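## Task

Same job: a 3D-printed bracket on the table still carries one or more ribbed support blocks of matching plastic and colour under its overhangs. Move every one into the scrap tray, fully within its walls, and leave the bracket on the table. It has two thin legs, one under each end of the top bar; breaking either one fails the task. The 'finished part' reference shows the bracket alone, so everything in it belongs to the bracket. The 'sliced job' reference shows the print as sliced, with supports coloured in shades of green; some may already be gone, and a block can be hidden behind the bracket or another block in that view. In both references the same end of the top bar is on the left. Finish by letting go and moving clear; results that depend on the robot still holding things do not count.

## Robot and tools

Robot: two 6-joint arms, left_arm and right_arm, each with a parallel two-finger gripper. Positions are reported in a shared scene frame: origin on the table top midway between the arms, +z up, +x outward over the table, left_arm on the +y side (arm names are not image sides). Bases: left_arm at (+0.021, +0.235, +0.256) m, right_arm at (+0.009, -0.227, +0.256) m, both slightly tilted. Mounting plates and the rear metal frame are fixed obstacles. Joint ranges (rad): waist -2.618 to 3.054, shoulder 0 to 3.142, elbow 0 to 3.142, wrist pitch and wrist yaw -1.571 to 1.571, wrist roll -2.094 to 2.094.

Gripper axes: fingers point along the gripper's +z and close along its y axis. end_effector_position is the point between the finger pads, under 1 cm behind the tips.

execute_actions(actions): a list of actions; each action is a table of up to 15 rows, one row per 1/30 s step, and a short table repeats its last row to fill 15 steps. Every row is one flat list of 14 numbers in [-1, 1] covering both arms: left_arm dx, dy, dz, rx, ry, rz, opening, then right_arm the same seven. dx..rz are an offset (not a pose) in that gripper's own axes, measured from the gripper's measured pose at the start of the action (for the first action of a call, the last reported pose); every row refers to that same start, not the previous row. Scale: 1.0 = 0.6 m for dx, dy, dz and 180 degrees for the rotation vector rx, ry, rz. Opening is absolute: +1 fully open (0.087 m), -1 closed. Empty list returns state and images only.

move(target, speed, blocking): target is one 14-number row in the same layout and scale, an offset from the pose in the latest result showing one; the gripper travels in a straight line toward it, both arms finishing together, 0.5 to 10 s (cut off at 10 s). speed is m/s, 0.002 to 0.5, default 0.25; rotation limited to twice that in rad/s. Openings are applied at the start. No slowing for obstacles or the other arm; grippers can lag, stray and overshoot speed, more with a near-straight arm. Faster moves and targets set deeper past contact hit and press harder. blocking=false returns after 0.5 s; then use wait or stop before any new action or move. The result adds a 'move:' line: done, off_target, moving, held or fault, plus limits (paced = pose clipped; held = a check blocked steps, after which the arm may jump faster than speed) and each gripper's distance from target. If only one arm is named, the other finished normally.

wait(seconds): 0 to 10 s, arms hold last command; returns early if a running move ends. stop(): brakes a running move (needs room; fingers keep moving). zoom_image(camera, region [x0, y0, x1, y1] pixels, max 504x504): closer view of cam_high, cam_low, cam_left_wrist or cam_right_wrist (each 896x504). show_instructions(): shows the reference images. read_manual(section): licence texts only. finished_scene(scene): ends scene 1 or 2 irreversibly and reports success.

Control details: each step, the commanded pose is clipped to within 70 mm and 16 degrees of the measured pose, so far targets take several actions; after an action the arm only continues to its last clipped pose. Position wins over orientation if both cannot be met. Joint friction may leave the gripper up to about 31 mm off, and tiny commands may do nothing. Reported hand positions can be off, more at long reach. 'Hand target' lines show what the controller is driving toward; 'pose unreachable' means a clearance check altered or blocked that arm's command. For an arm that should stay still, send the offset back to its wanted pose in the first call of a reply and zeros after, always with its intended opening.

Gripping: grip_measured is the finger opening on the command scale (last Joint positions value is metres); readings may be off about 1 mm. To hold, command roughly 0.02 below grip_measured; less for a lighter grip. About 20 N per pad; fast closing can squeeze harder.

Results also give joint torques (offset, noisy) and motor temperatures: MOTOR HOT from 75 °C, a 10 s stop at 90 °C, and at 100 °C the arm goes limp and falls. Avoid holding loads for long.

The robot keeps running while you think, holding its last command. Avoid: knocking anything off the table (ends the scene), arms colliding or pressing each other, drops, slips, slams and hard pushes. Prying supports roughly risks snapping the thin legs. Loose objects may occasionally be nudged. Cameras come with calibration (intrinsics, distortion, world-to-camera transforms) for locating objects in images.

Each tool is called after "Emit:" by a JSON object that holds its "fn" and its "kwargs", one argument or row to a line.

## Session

Emit:
{"fn": "show_instructions", "kwargs": {

}}

Emit:
{"fn": "execute_actions", "kwargs": {
  "actions": []
}}

Reference images for this scene: finished part, sliced job.

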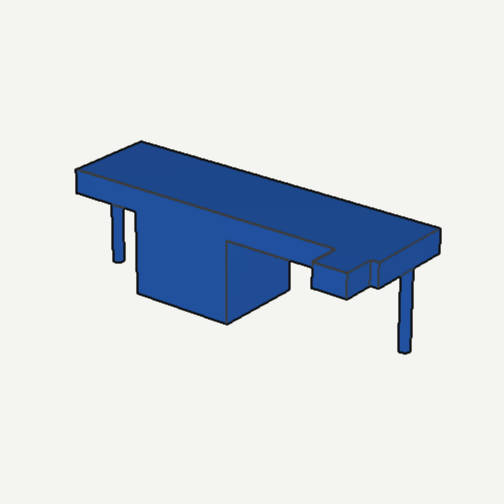

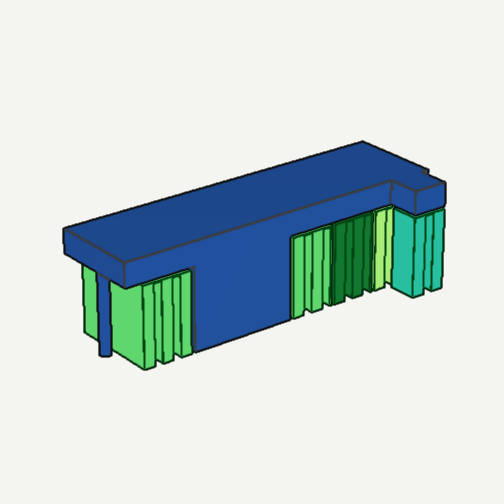

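Scene clock: 0.00 s.
left_arm: end_effector_position=(-0.0234, +0.7350, +0.3996) grip_measured=+0.996 end_effector_quat_wxyz=(-0.129, +0.023, +0.853, +0.505) | right_arm: end_effector_position=(+0.1990, -0.1472, +0.1466) grip_measured=+1.000 end_effector_quat_wxyz=(-0.443, -0.427, +0.709, +0.344)
Joint positions: left_arm=[1.487 1.658 0.975 0.233 0.013 1.538 0.087] | right_arm=[ 0.114  2.562  1.618 -1.497 -0.329 -1.01   0.087]
Joint velocities: left_arm=[ 0.017 -0.002 -0.007 -0.037 -0.022 -0.007 -0.   ] | right_arm=[-0.012 -0.002 -0.007 -0.081 -0.051 -0.081  0.   ]
Joint torques (N m, as the arm reports them, + toward a larger angle): no reading
Motor temperatures (°C, as the motors report them): left_arm=[26 49 30 28 25 25] | right_arm=[26 38 29 28 26 27]
Hand target (left_arm): -0.023, +0.735, +0.400; -0.129, +0.023, +0.853, +0.505
Hand target (right_arm): +0.199, -0.147, +0.147; -0.443, -0.427, +0.709, +0.344
camera_calibration (this result's frames):
cam_left_wrist: T_world_to_cam=[[-0.166638, -0.481642, -0.860379, 0.691347], [-0.470237, -0.728139, 0.498689, 0.339416], [-0.866666, 0.487682, -0.10515, -0.198581], [0, 0, 0, 1]] pos_world=[0.102707, 0.676968, 0.404677]
cam_right_wrist: T_world_to_cam=[[0.298466, -0.417241, -0.858387, 0.0063098], [0.551471, -0.658658, 0.511907, -0.262414], [-0.778972, -0.626162, 0.0335088, 0.198143], [0, 0, 0, 1]] pos_world=[0.297178, -0.0461387, 0.133108]

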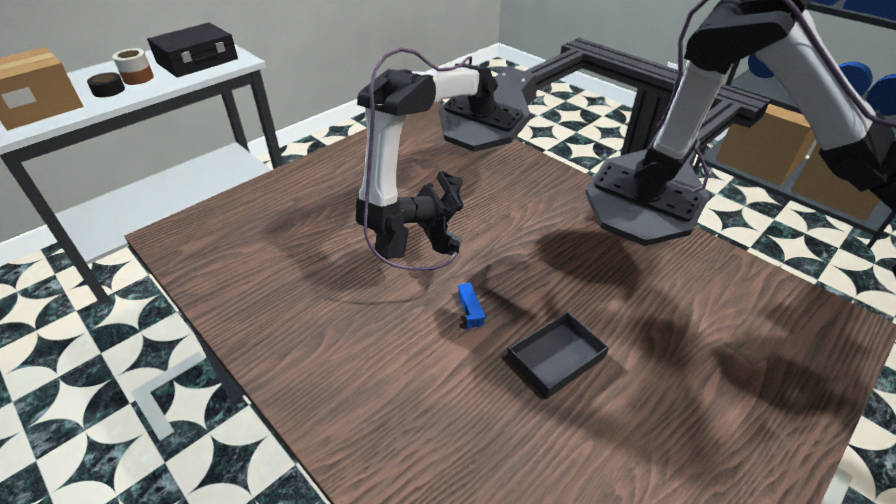

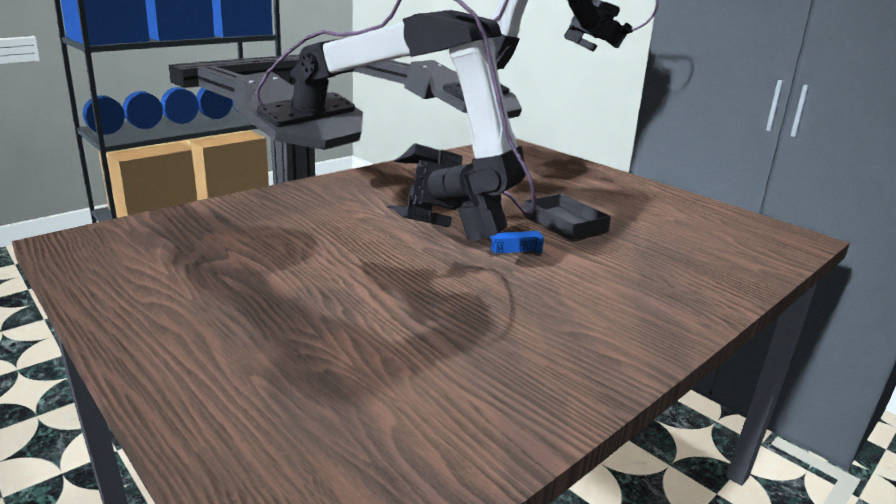

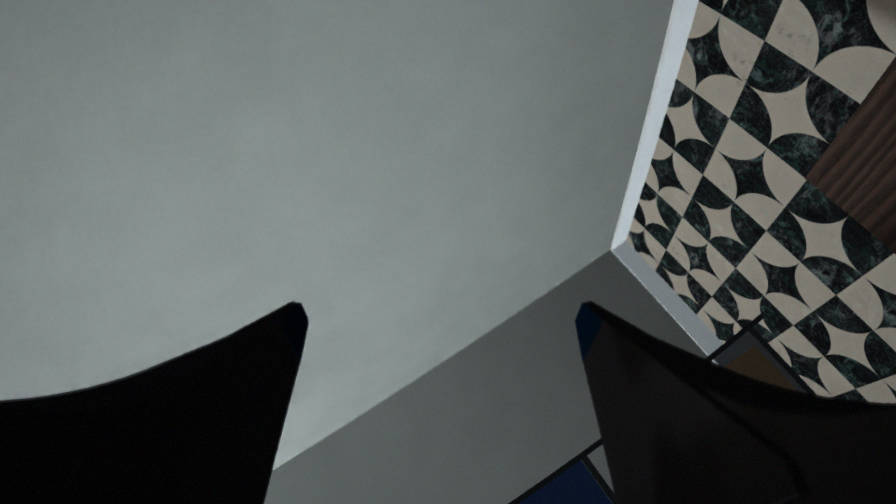

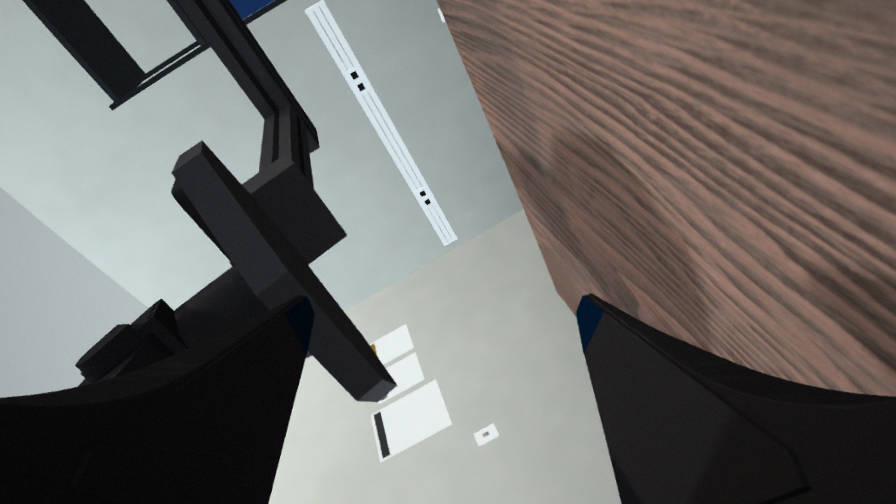

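Emit:
{"fn": "zoom_image", "kwargs": {
  "camera": "cam_high",
  "region": [430, 265, 510, 345]
}}

Emit:
{"fn": "zoom_image", "kwargs": {
  "camera": "cam_low",
  "region": [475, 215, 555, 265]
}}

Region (430, 265, 510, 345) of cam_high's 896x504 image, scaled by 6.300, with more detail than that image has.

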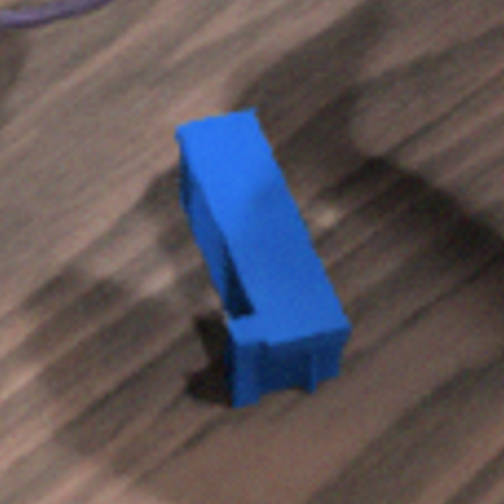

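Region (475, 215, 555, 265) of cam_low's 896x504 image, scaled by 6.300, with more detail than that image has; it fills the top 315 rows of this view, and the rest is white.

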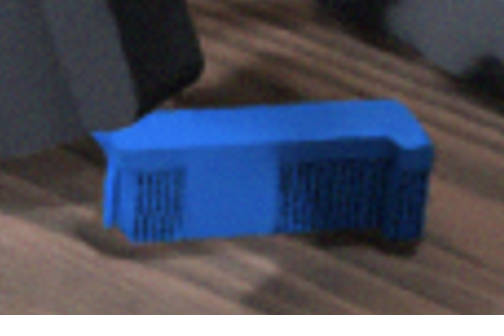

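Emit:
{"fn": "move", "kwargs": {
  "target": [-0.5093, -0.2543, -0.4577, 0.2397, -0.0568, -0.4058, 0.3, -0.0823, 0.1578, -0.3478, -0.2547, -0.5472, 0.2255, 0.3],
  "speed": 0.3
}}

Scene clock: 125.47 s.
left_arm: end_effector_position=(+0.3054, +0.4526, +0.3271) grip_measured=+0.300 end_effector_quat_wxyz=(+0.264, -0.486, +0.820, +0.146) | right_arm: end_effector_position=(+0.3833, -0.0948, +0.2983) grip_measured=+0.300 end_effector_quat_wxyz=(+0.042, +0.374, +0.700, +0.607)
Joint positions: left_arm=[ 0.507  1.172  0.935 -0.507 -0.108 -0.404  0.057] | right_arm=[-0.286  1.739  0.552  0.997 -1.1    1.596  0.057]
Joint velocities: left_arm=[-0.002 -0.027 -0.007  0.066  0.037 -0.022  0.   ] | right_arm=[-0.017 -0.002 -0.012  0.022  0.037  0.007 -0.   ]
Joint torques (N m, as the arm reports them, + toward a larger angle): left_arm=[ 0.06 -6.45  5.41  1.48 -0.2  -0.21] | right_arm=[ 0.56 -6.57  1.76  1.72 -0.2   0.06]
Motor temperatures (°C, as the motors report them): left_arm=[26 51 36 36 25 25] | right_arm=[26 54 28 34 26 27]
Hand target (left_arm): +0.302, +0.447, +0.323; +0.263, -0.485, +0.821, +0.145
Hand target (right_arm): +0.375, -0.090, +0.289; +0.024, +0.387, +0.698, +0.602
Off the commanded pose (left_arm): 0.009 m, 1 deg.
Off the commanded pose (right_arm): 0.014 m, 2 deg.
move: off_target (right_arm); limits=paced
camera_calibration (this result's frames):
cam_left_wrist: T_world_to_cam=[[0.878686, -0.47721, 0.0134804, -0.0592861], [-0.46403, -0.847102, 0.259026, 0.454863], [-0.11219, -0.233858, -0.965776, 0.594166], [0, 0, 0, 1]] pos_world=[0.329824, 0.495973, 0.456809]
cam_right_wrist: T_world_to_cam=[[-0.48792, 0.0241415, -0.872554, 0.450833], [-0.844805, -0.26458, 0.465083, 0.179314], [-0.219633, 0.964061, 0.149489, 0.271116], [0, 0, 0, 1]] pos_world=[0.431002, -0.224813, 0.269452]

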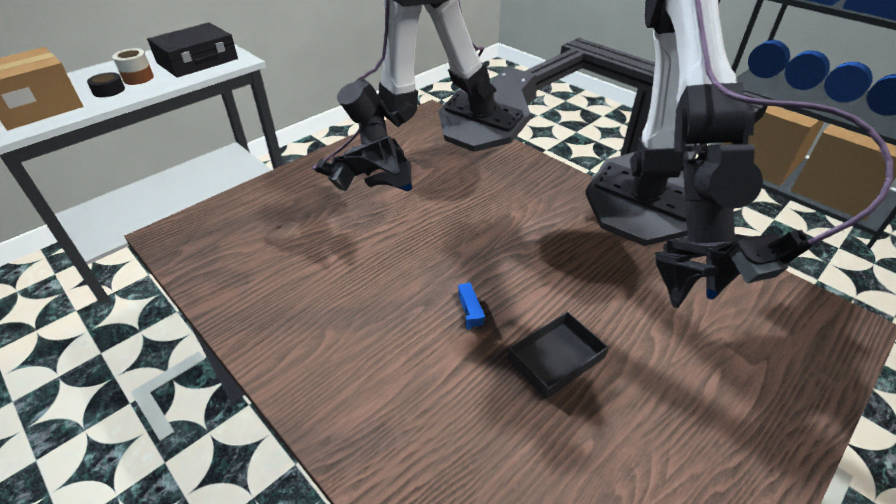

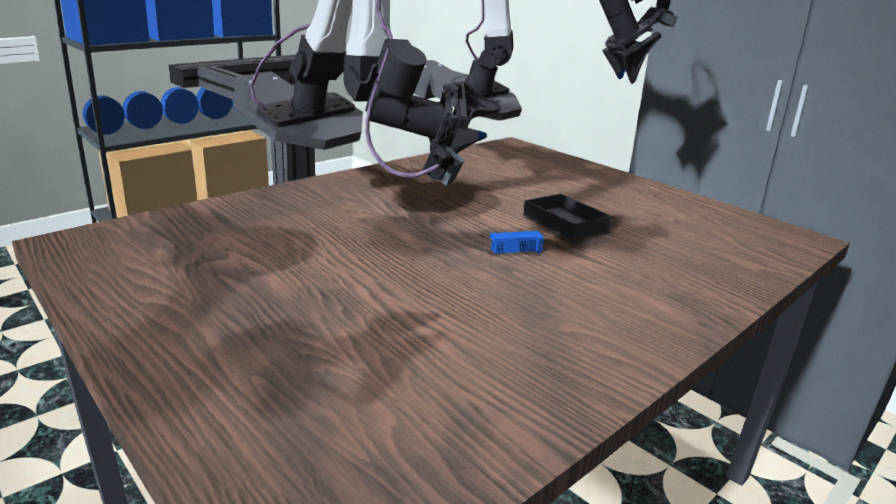

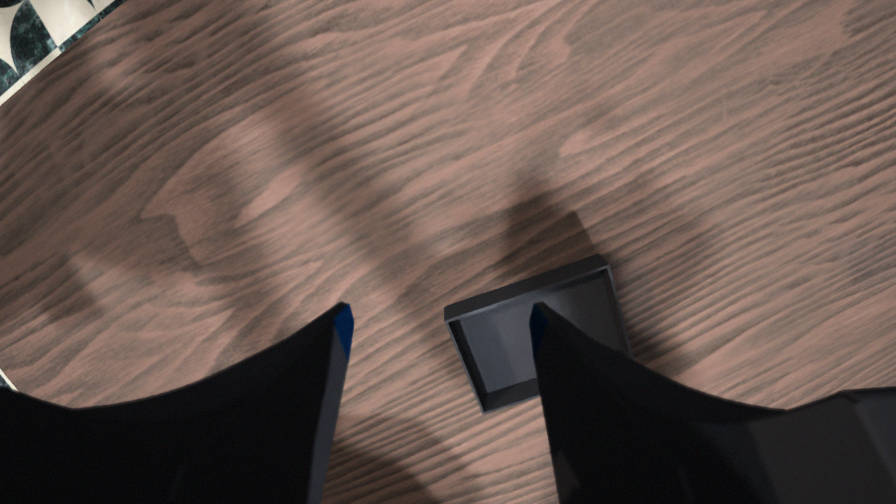

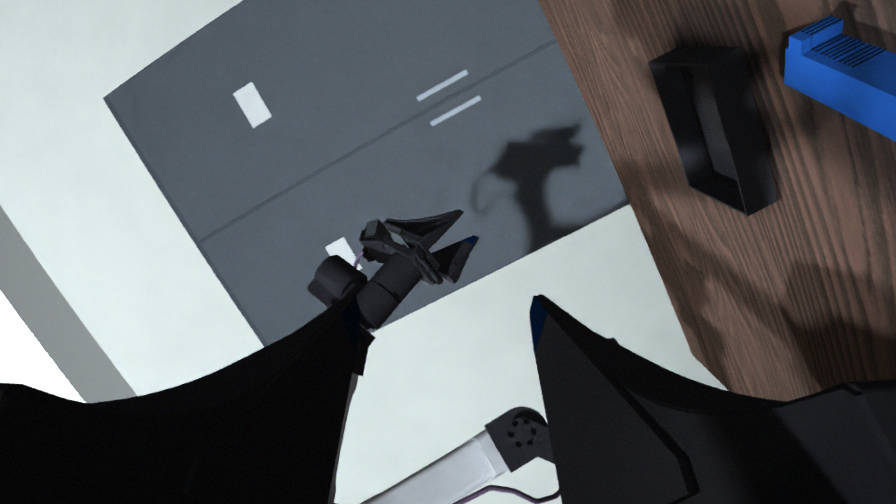

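Emit:
{"fn": "move", "kwargs": {
  "target": [0.606, -0.3823, -0.0167, 0, 0, 0, 0.3, -0.0897, 0.085, 0.0238, 0, 0, 0, 0.3],
  "speed": 0.25
}}

Scene clock: 149.93 s.
left_arm: end_effector_position=(+0.3613, +0.0647, +0.1373) grip_measured=+0.300 end_effector_quat_wxyz=(+0.262, -0.496, +0.819, +0.123) | right_arm: end_effector_position=(+0.4489, -0.1091, +0.3233) grip_measured=+0.300 end_effector_quat_wxyz=(+0.045, +0.370, +0.700, +0.609)
Joint positions: left_arm=[-0.86   2.088  1.192 -0.561 -0.81  -1.783  0.057] | right_arm=[-0.308  1.784  0.85   0.747 -1.125  1.589  0.057]
Joint velocities: left_arm=[-0.007 -0.012 -0.002 -0.037  0.022 -0.066 -0.001] | right_arm=[ 0.007 -0.002 -0.002 -0.037 -0.007  0.022  0.   ]
Joint torques (N m, as the arm reports them, + toward a larger angle): left_arm=[-2.36 -7.58  6.15  0.   -0.42 -0.19] | right_arm=[-2.04 -8.11  7.31  1.52 -0.4  -0.09]
Motor temperatures (°C, as the motors report them): left_arm=[26 50 35 35 25 25] | right_arm=[26 49 28 35 26 27]
Hand target (left_arm): +0.358, +0.065, +0.132; +0.259, -0.491, +0.820, +0.134
Hand target (right_arm): +0.453, -0.114, +0.320; +0.043, +0.374, +0.700, +0.607
Off the commanded pose (left_arm): 0.012 m, 3 deg.
Off the commanded pose (right_arm): 0.009 m, 1 deg.
move: off_target (left_arm)
camera_calibration (this result's frames):
cam_left_wrist: T_world_to_cam=[[0.881067, -0.469872, 0.0542397, -0.297949], [-0.464643, -0.838355, 0.285075, 0.197511], [-0.0884766, -0.276372, -0.956969, 0.319345], [0, 0, 0, 1]] pos_world=[0.38254, 0.113844, 0.265458]
cam_right_wrist: T_world_to_cam=[[-0.479605, 0.023503, -0.87717, 0.502783], [-0.848354, -0.267855, 0.456672, 0.223302], [-0.224221, 0.963173, 0.148403, 0.297901], [0, 0, 0, 1]] pos_world=[0.497371, -0.238934, 0.294841]

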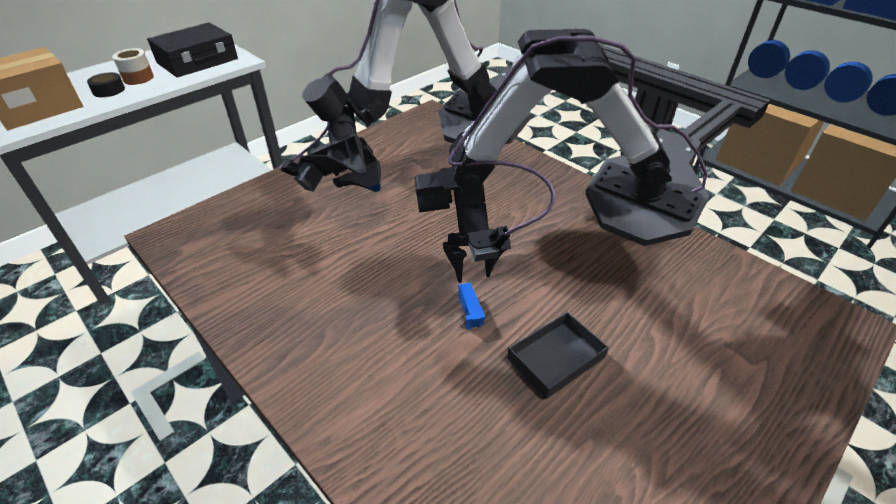

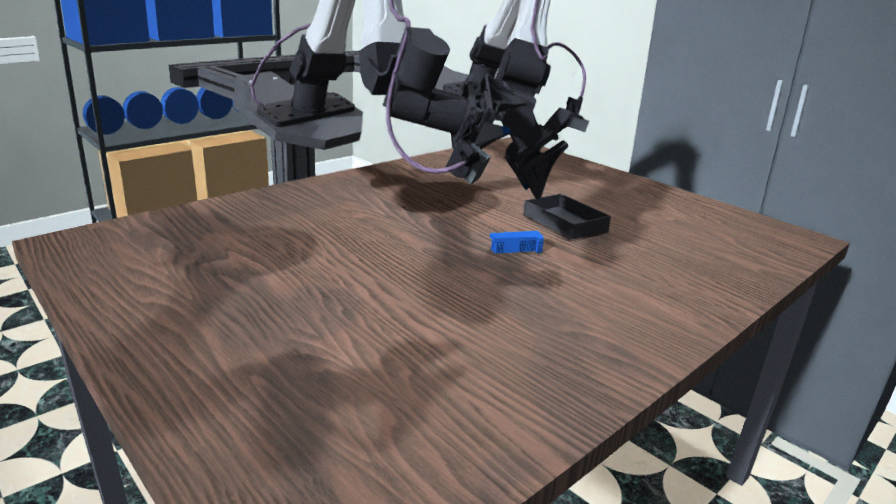

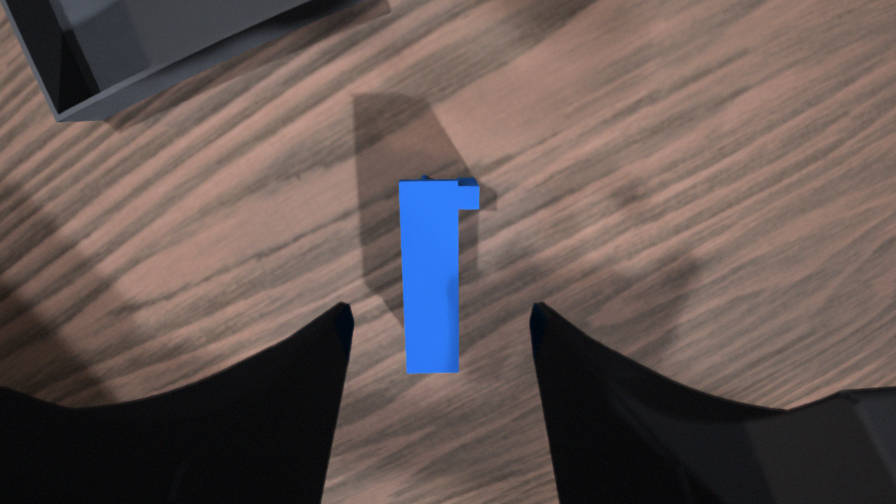

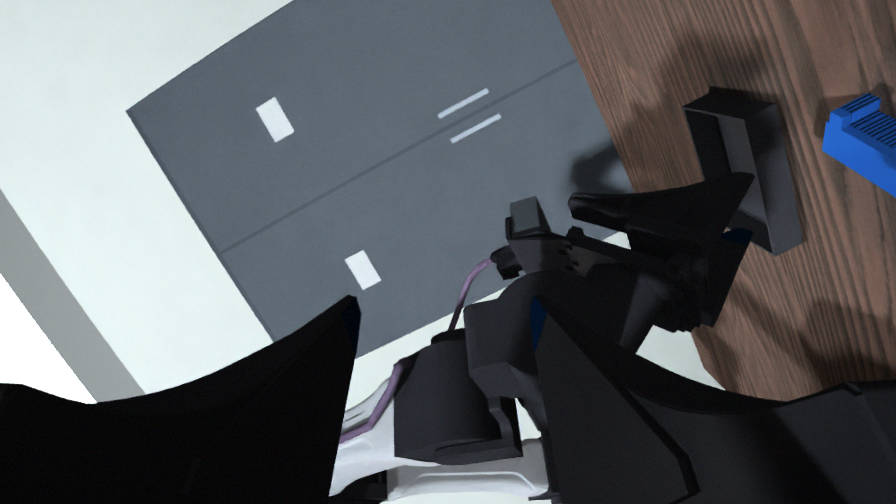

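Emit:
{"fn": "move", "kwargs": {
  "target": [0.0965, 0.0103, 0.146, -0.023, 0, 0.015, 0.3, 0, 0, 0, 0, 0, 0, 0.3],
  "speed": 0.1
}}

Scene clock: 163.00 s.
left_arm: end_effector_position=(+0.3563, +0.0669, +0.0398) grip_measured=+0.300 end_effector_quat_wxyz=(+0.246, -0.480, +0.826, +0.163) | right_arm: end_effector_position=(+0.4488, -0.1091, +0.3233) grip_measured=+0.300 end_effector_quat_wxyz=(+0.044, +0.370, +0.700, +0.609)
Joint positions: left_arm=[-0.806  2.415  1.308 -0.398 -0.805 -1.722  0.057] | right_arm=[-0.308  1.784  0.85   0.746 -1.125  1.588  0.057]
Joint velocities: left_arm=[-0.017 -0.017 -0.002  0.051 -0.037 -0.066  0.   ] | right_arm=[-0.007  0.002  0.002 -0.007  0.037  0.007 -0.   ]
Joint torques (N m, as the arm reports them, + toward a larger angle): left_arm=[-1.1  -8.49  4.97  0.25 -0.24 -0.12] | right_arm=[-0.99 -9.58  5.47  1.7  -0.33 -0.01]
Motor temperatures (°C, as the motors report them): left_arm=[26 50 35 34 25 25] | right_arm=[26 48 29 35 26 27]
Hand target (left_arm): +0.359, +0.066, +0.031; +0.242, -0.486, +0.825, +0.160
Hand target (right_arm): +0.449, -0.109, +0.323; +0.044, +0.370, +0.700, +0.609
Off the commanded pose (left_arm): 0.009 m, 1 deg.
Off the commanded pose (right_arm): 0.000 m, 0 deg.
move: done
camera_calibration (this result's frames):
cam_left_wrist: T_world_to_cam=[[0.877645, -0.477947, -0.0361339, -0.281827], [-0.451537, -0.849726, 0.272178, 0.221411], [-0.160791, -0.22256, -0.961568, 0.248628], [0, 0, 0, 1]] pos_world=[0.387297, 0.108775, 0.168626]
cam_right_wrist: T_world_to_cam=[[-0.479998, 0.0233963, -0.876958, 0.502775], [-0.848051, -0.268222, 0.45702, 0.222961], [-0.224527, 0.963073, 0.148587, 0.297929], [0, 0, 0, 1]] pos_world=[0.497306, -0.238887, 0.294747]

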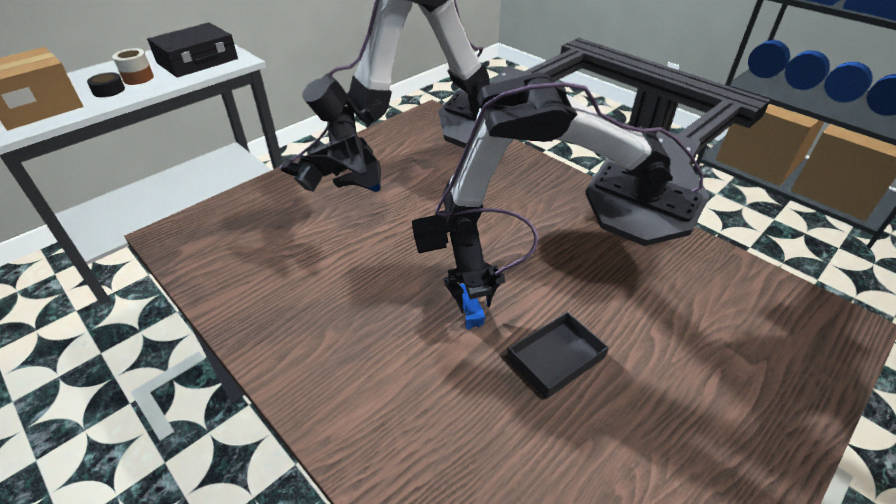

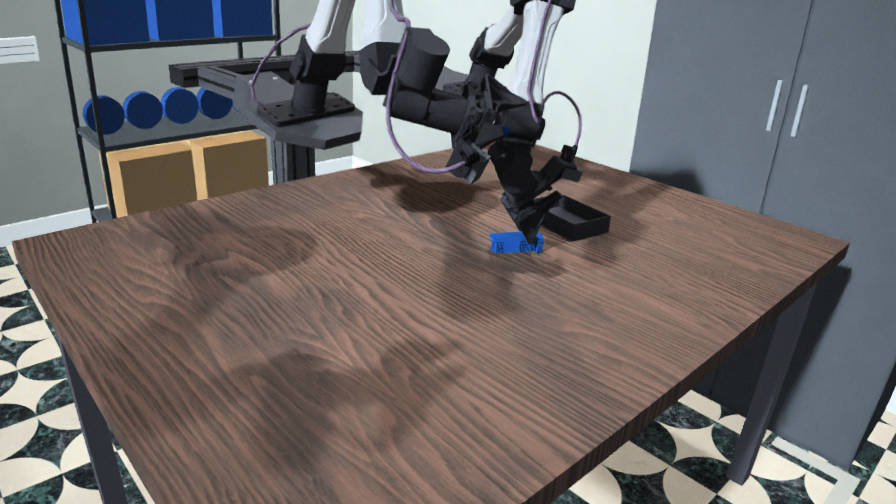

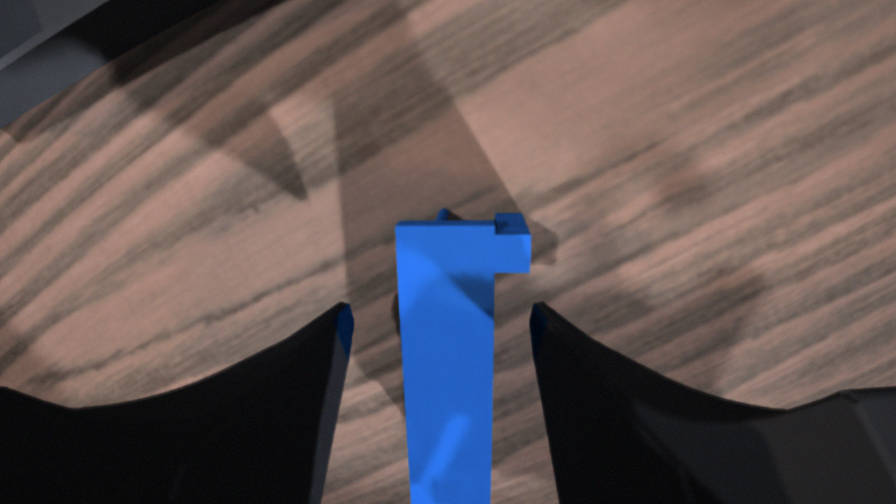

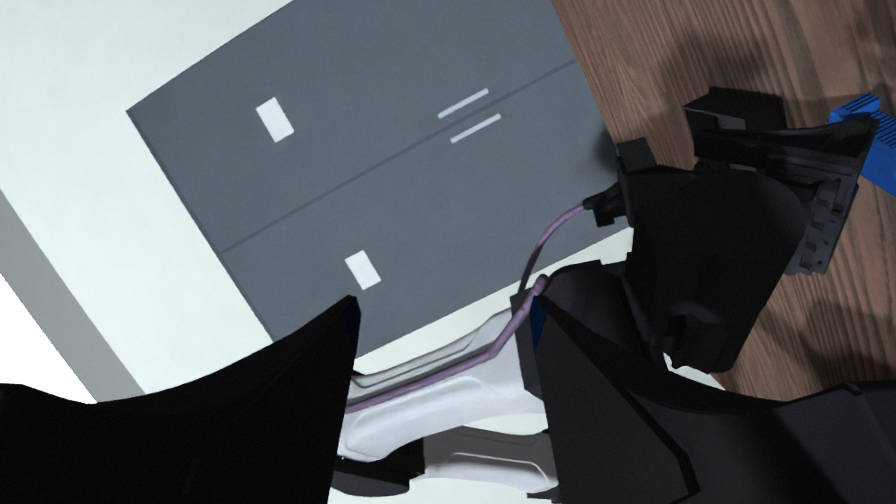

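Emit:
{"fn": "execute_actions", "kwargs": {
  "actions": []
}}

Scene clock: 174.33 s.
left_arm: end_effector_position=(+0.3564, +0.0669, +0.0398) grip_measured=+0.300 end_effector_quat_wxyz=(+0.246, -0.480, +0.826, +0.163) | right_arm: end_effector_position=(+0.4488, -0.1091, +0.3233) grip_measured=+0.300 end_effector_quat_wxyz=(+0.044, +0.370, +0.700, +0.609)
Joint positions: left_arm=[-0.806  2.415  1.308 -0.397 -0.805 -1.722  0.057] | right_arm=[-0.308  1.784  0.85   0.746 -1.125  1.588  0.057]
Joint velocities: left_arm=[ 0.002  0.002 -0.007  0.037 -0.051 -0.007 -0.   ] | right_arm=[-0.022  0.002  0.012 -0.066 -0.007 -0.007 -0.001]
Joint torques (N m, as the arm reports them, + toward a larger angle): left_arm=[-1.07 -8.5   4.99  0.3  -0.25 -0.11] | right_arm=[-1.08 -9.63  5.45  1.72 -0.31 -0.03]
Motor temperatures (°C, as the motors report them): left_arm=[26 51 35 33 25 25] | right_arm=[26 49 30 36 26 27]
Hand target (left_arm): +0.359, +0.066, +0.031; +0.242, -0.486, +0.825, +0.160
Hand target (right_arm): +0.449, -0.109, +0.323; +0.044, +0.370, +0.700, +0.609
Off the commanded pose (left_arm): 0.009 m, 1 deg.
Off the commanded pose (right_arm): 0.000 m, 0 deg.
camera_calibration (this result's frames):
cam_left_wrist: T_world_to_cam=[[0.877537, -0.478157, -0.0359783, -0.28185], [-0.451766, -0.849588, 0.272226, 0.221472], [-0.160733, -0.222635, -0.96156, 0.248605], [0, 0, 0, 1]] pos_world=[0.387347, 0.10874, 0.168618]
cam_right_wrist: T_world_to_cam=[[-0.479998, 0.0233963, -0.876958, 0.502775], [-0.848051, -0.268222, 0.45702, 0.222961], [-0.224527, 0.963073, 0.148587, 0.297929], [0, 0, 0, 1]] pos_world=[0.497306, -0.238887, 0.294747]

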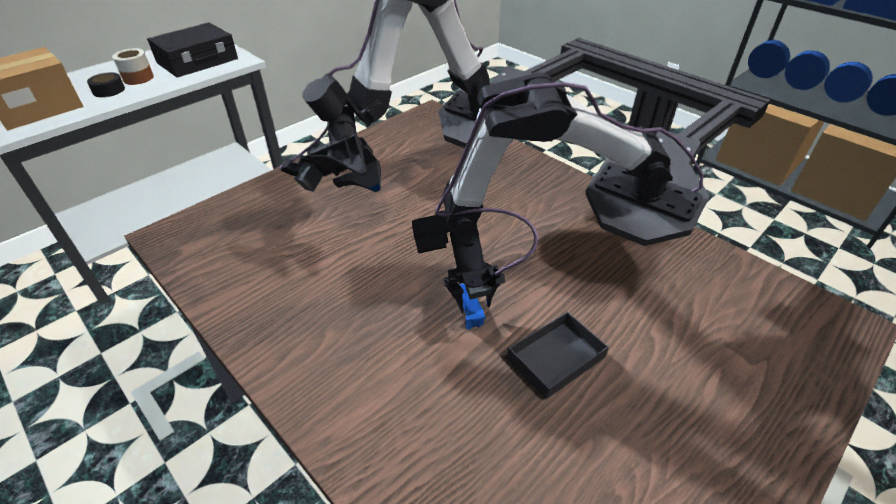

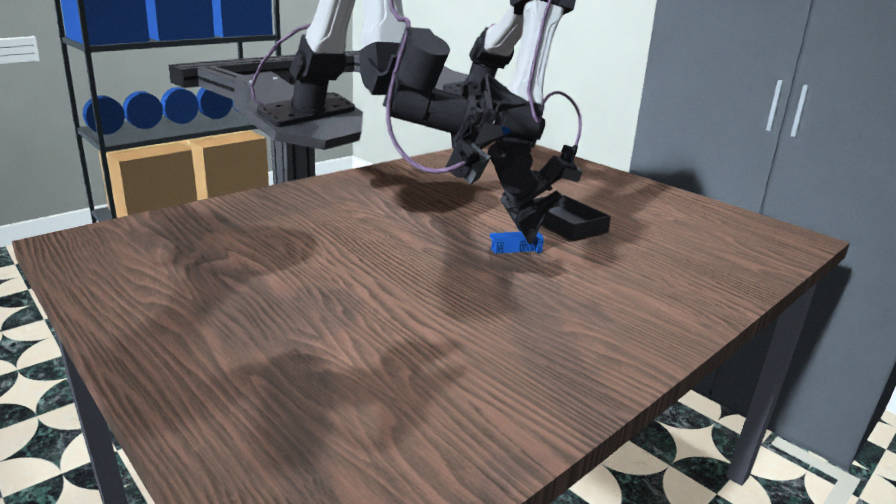

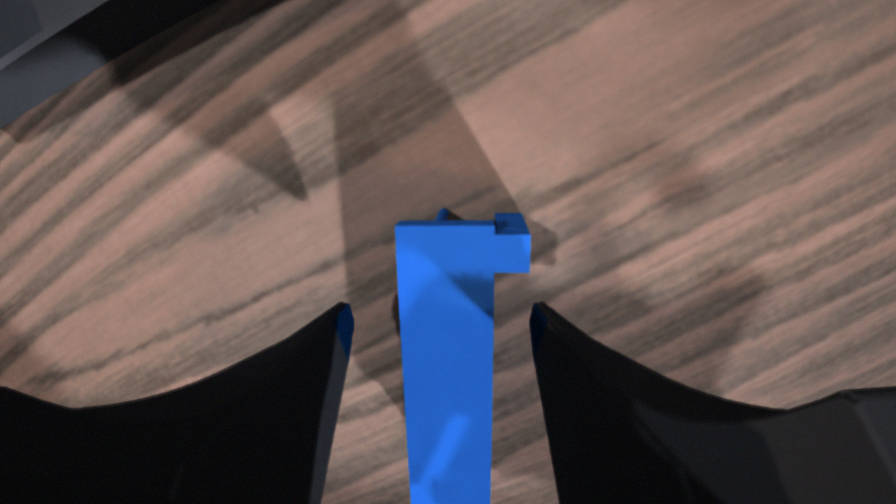

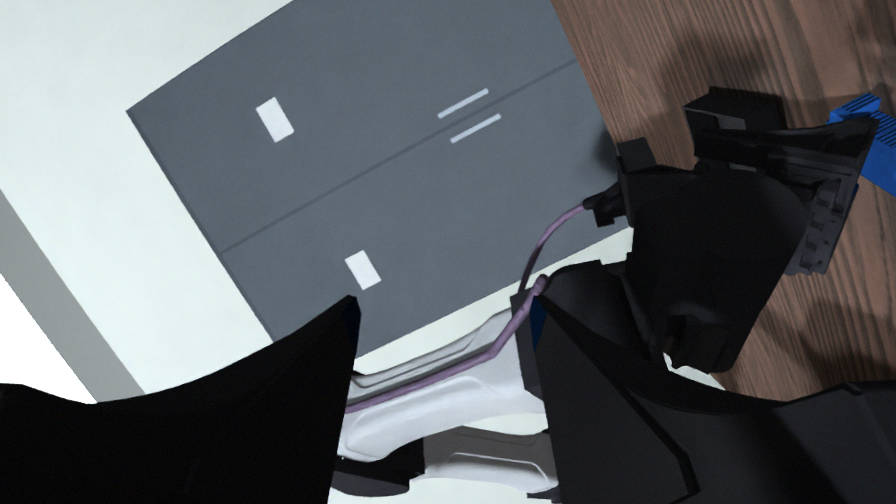

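Emit:
{"fn": "show_instructions", "kwargs": {

}}

Emit:
{"fn": "zoom_image", "kwargs": {
  "camera": "cam_low",
  "region": [460, 190, 620, 280]
}}

Reference images for this scene: finished part, sliced job.

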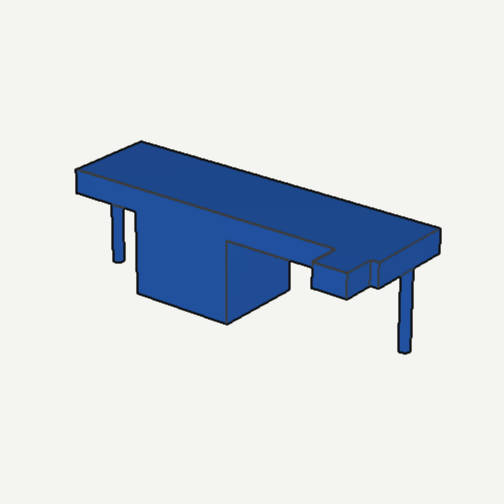

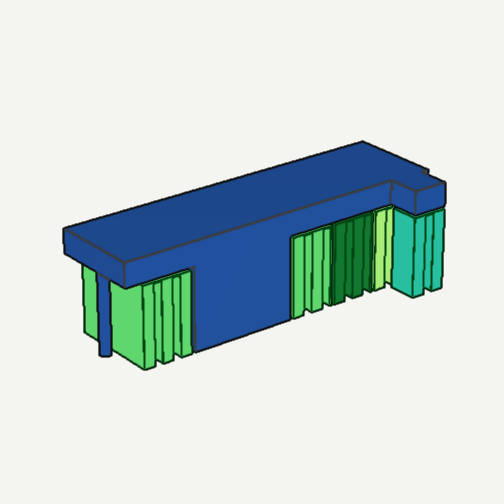

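Region (460, 190, 620, 280) of cam_low's 896x504 image, scaled by 3.150, with more detail than that image has; it fills the top 284 rows of this view, and the rest is white.

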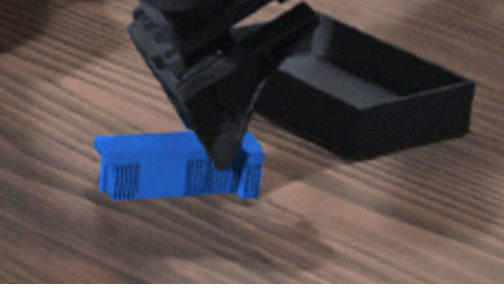

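Emit:
{"fn": "move", "kwargs": {
  "target": [0.0150, -0.003, 0.0220, 0, 0, 0, 0.3, 0, 0, 0, 0, 0, 0, 0.3],
  "speed": 0.03
}}

Scene clock: 190.57 s.
left_arm: end_effector_position=(+0.3528, +0.0673, +0.0321) grip_measured=+0.300 end_effector_quat_wxyz=(+0.245, -0.477, +0.828, +0.165) | right_arm: end_effector_position=(+0.4488, -0.1091, +0.3233) grip_measured=+0.300 end_effector_quat_wxyz=(+0.044, +0.370, +0.700, +0.609)
Joint positions: left_arm=[-0.806  2.438  1.308 -0.378 -0.805 -1.716  0.057] | right_arm=[-0.308  1.784  0.85   0.746 -1.125  1.588  0.057]
Joint velocities: left_arm=[-0.012 -0.002 -0.002 -0.051 -0.022  0.007  0.   ] | right_arm=[-0.017 -0.007 -0.012 -0.007 -0.037 -0.007  0.   ]
Joint torques (N m, as the arm reports them, + toward a larger angle): left_arm=[-1.37 -8.41  4.95  0.28 -0.36 -0.09] | right_arm=[-1.03 -9.56  5.44  1.67 -0.32 -0.03]
Motor temperatures (°C, as the motors report them): left_arm=[26 52 34 32 25 25] | right_arm=[26 49 30 36 26 27]
Hand target (left_arm): +0.357, +0.067, +0.024; +0.246, -0.480, +0.826, +0.163
Hand target (right_arm): +0.449, -0.109, +0.323; +0.044, +0.370, +0.700, +0.609
Off the commanded pose (left_arm): 0.010 m, 1 deg.
Off the commanded pose (right_arm): 0.000 m, 0 deg.
move: done
camera_calibration (this result's frames):
cam_left_wrist: T_world_to_cam=[[0.87448, -0.483142, -0.0431155, -0.27721], [-0.455064, -0.847925, 0.271919, 0.223354], [-0.167934, -0.218167, -0.961354, 0.242905], [0, 0, 0, 1]] pos_world=[0.384848, 0.10845, 0.160832]
cam_right_wrist: T_world_to_cam=[[-0.479998, 0.0233963, -0.876958, 0.502775], [-0.848051, -0.268222, 0.45702, 0.222961], [-0.224527, 0.963073, 0.148587, 0.297929], [0, 0, 0, 1]] pos_world=[0.497306, -0.238887, 0.294747]

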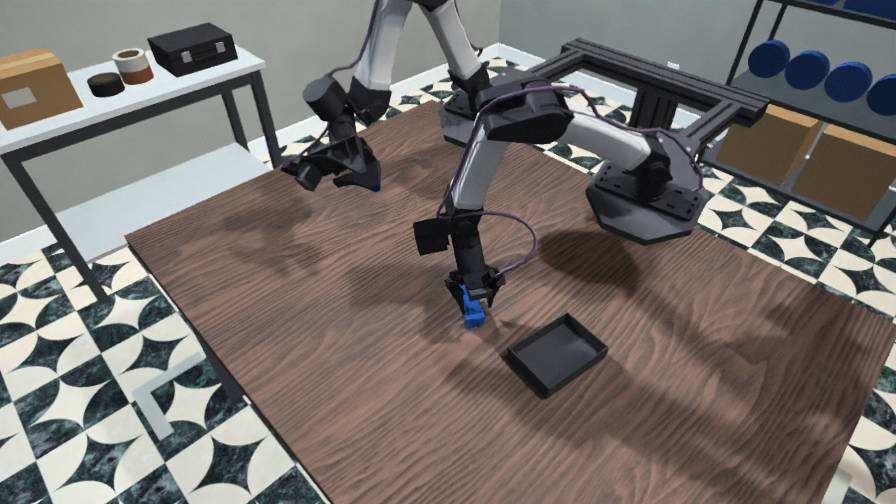

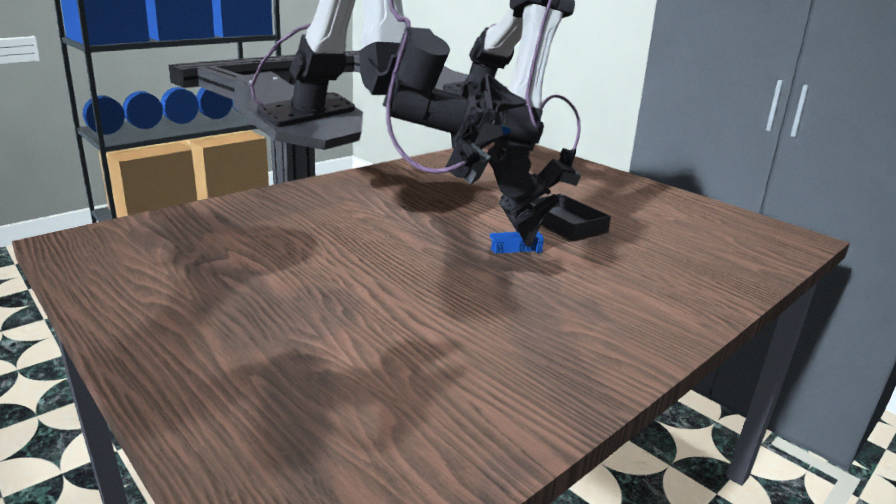

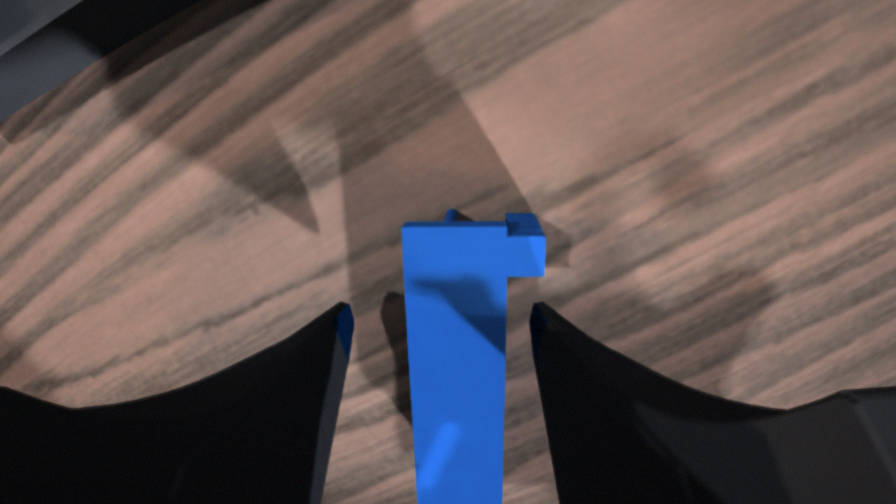

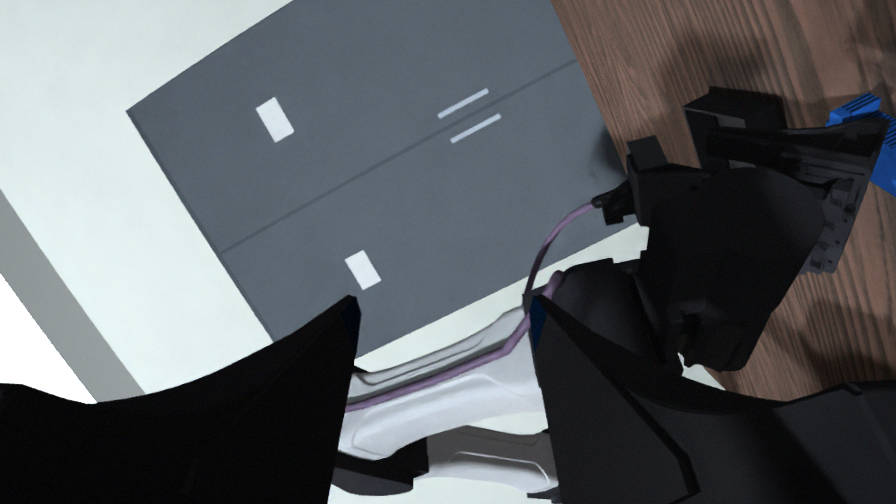

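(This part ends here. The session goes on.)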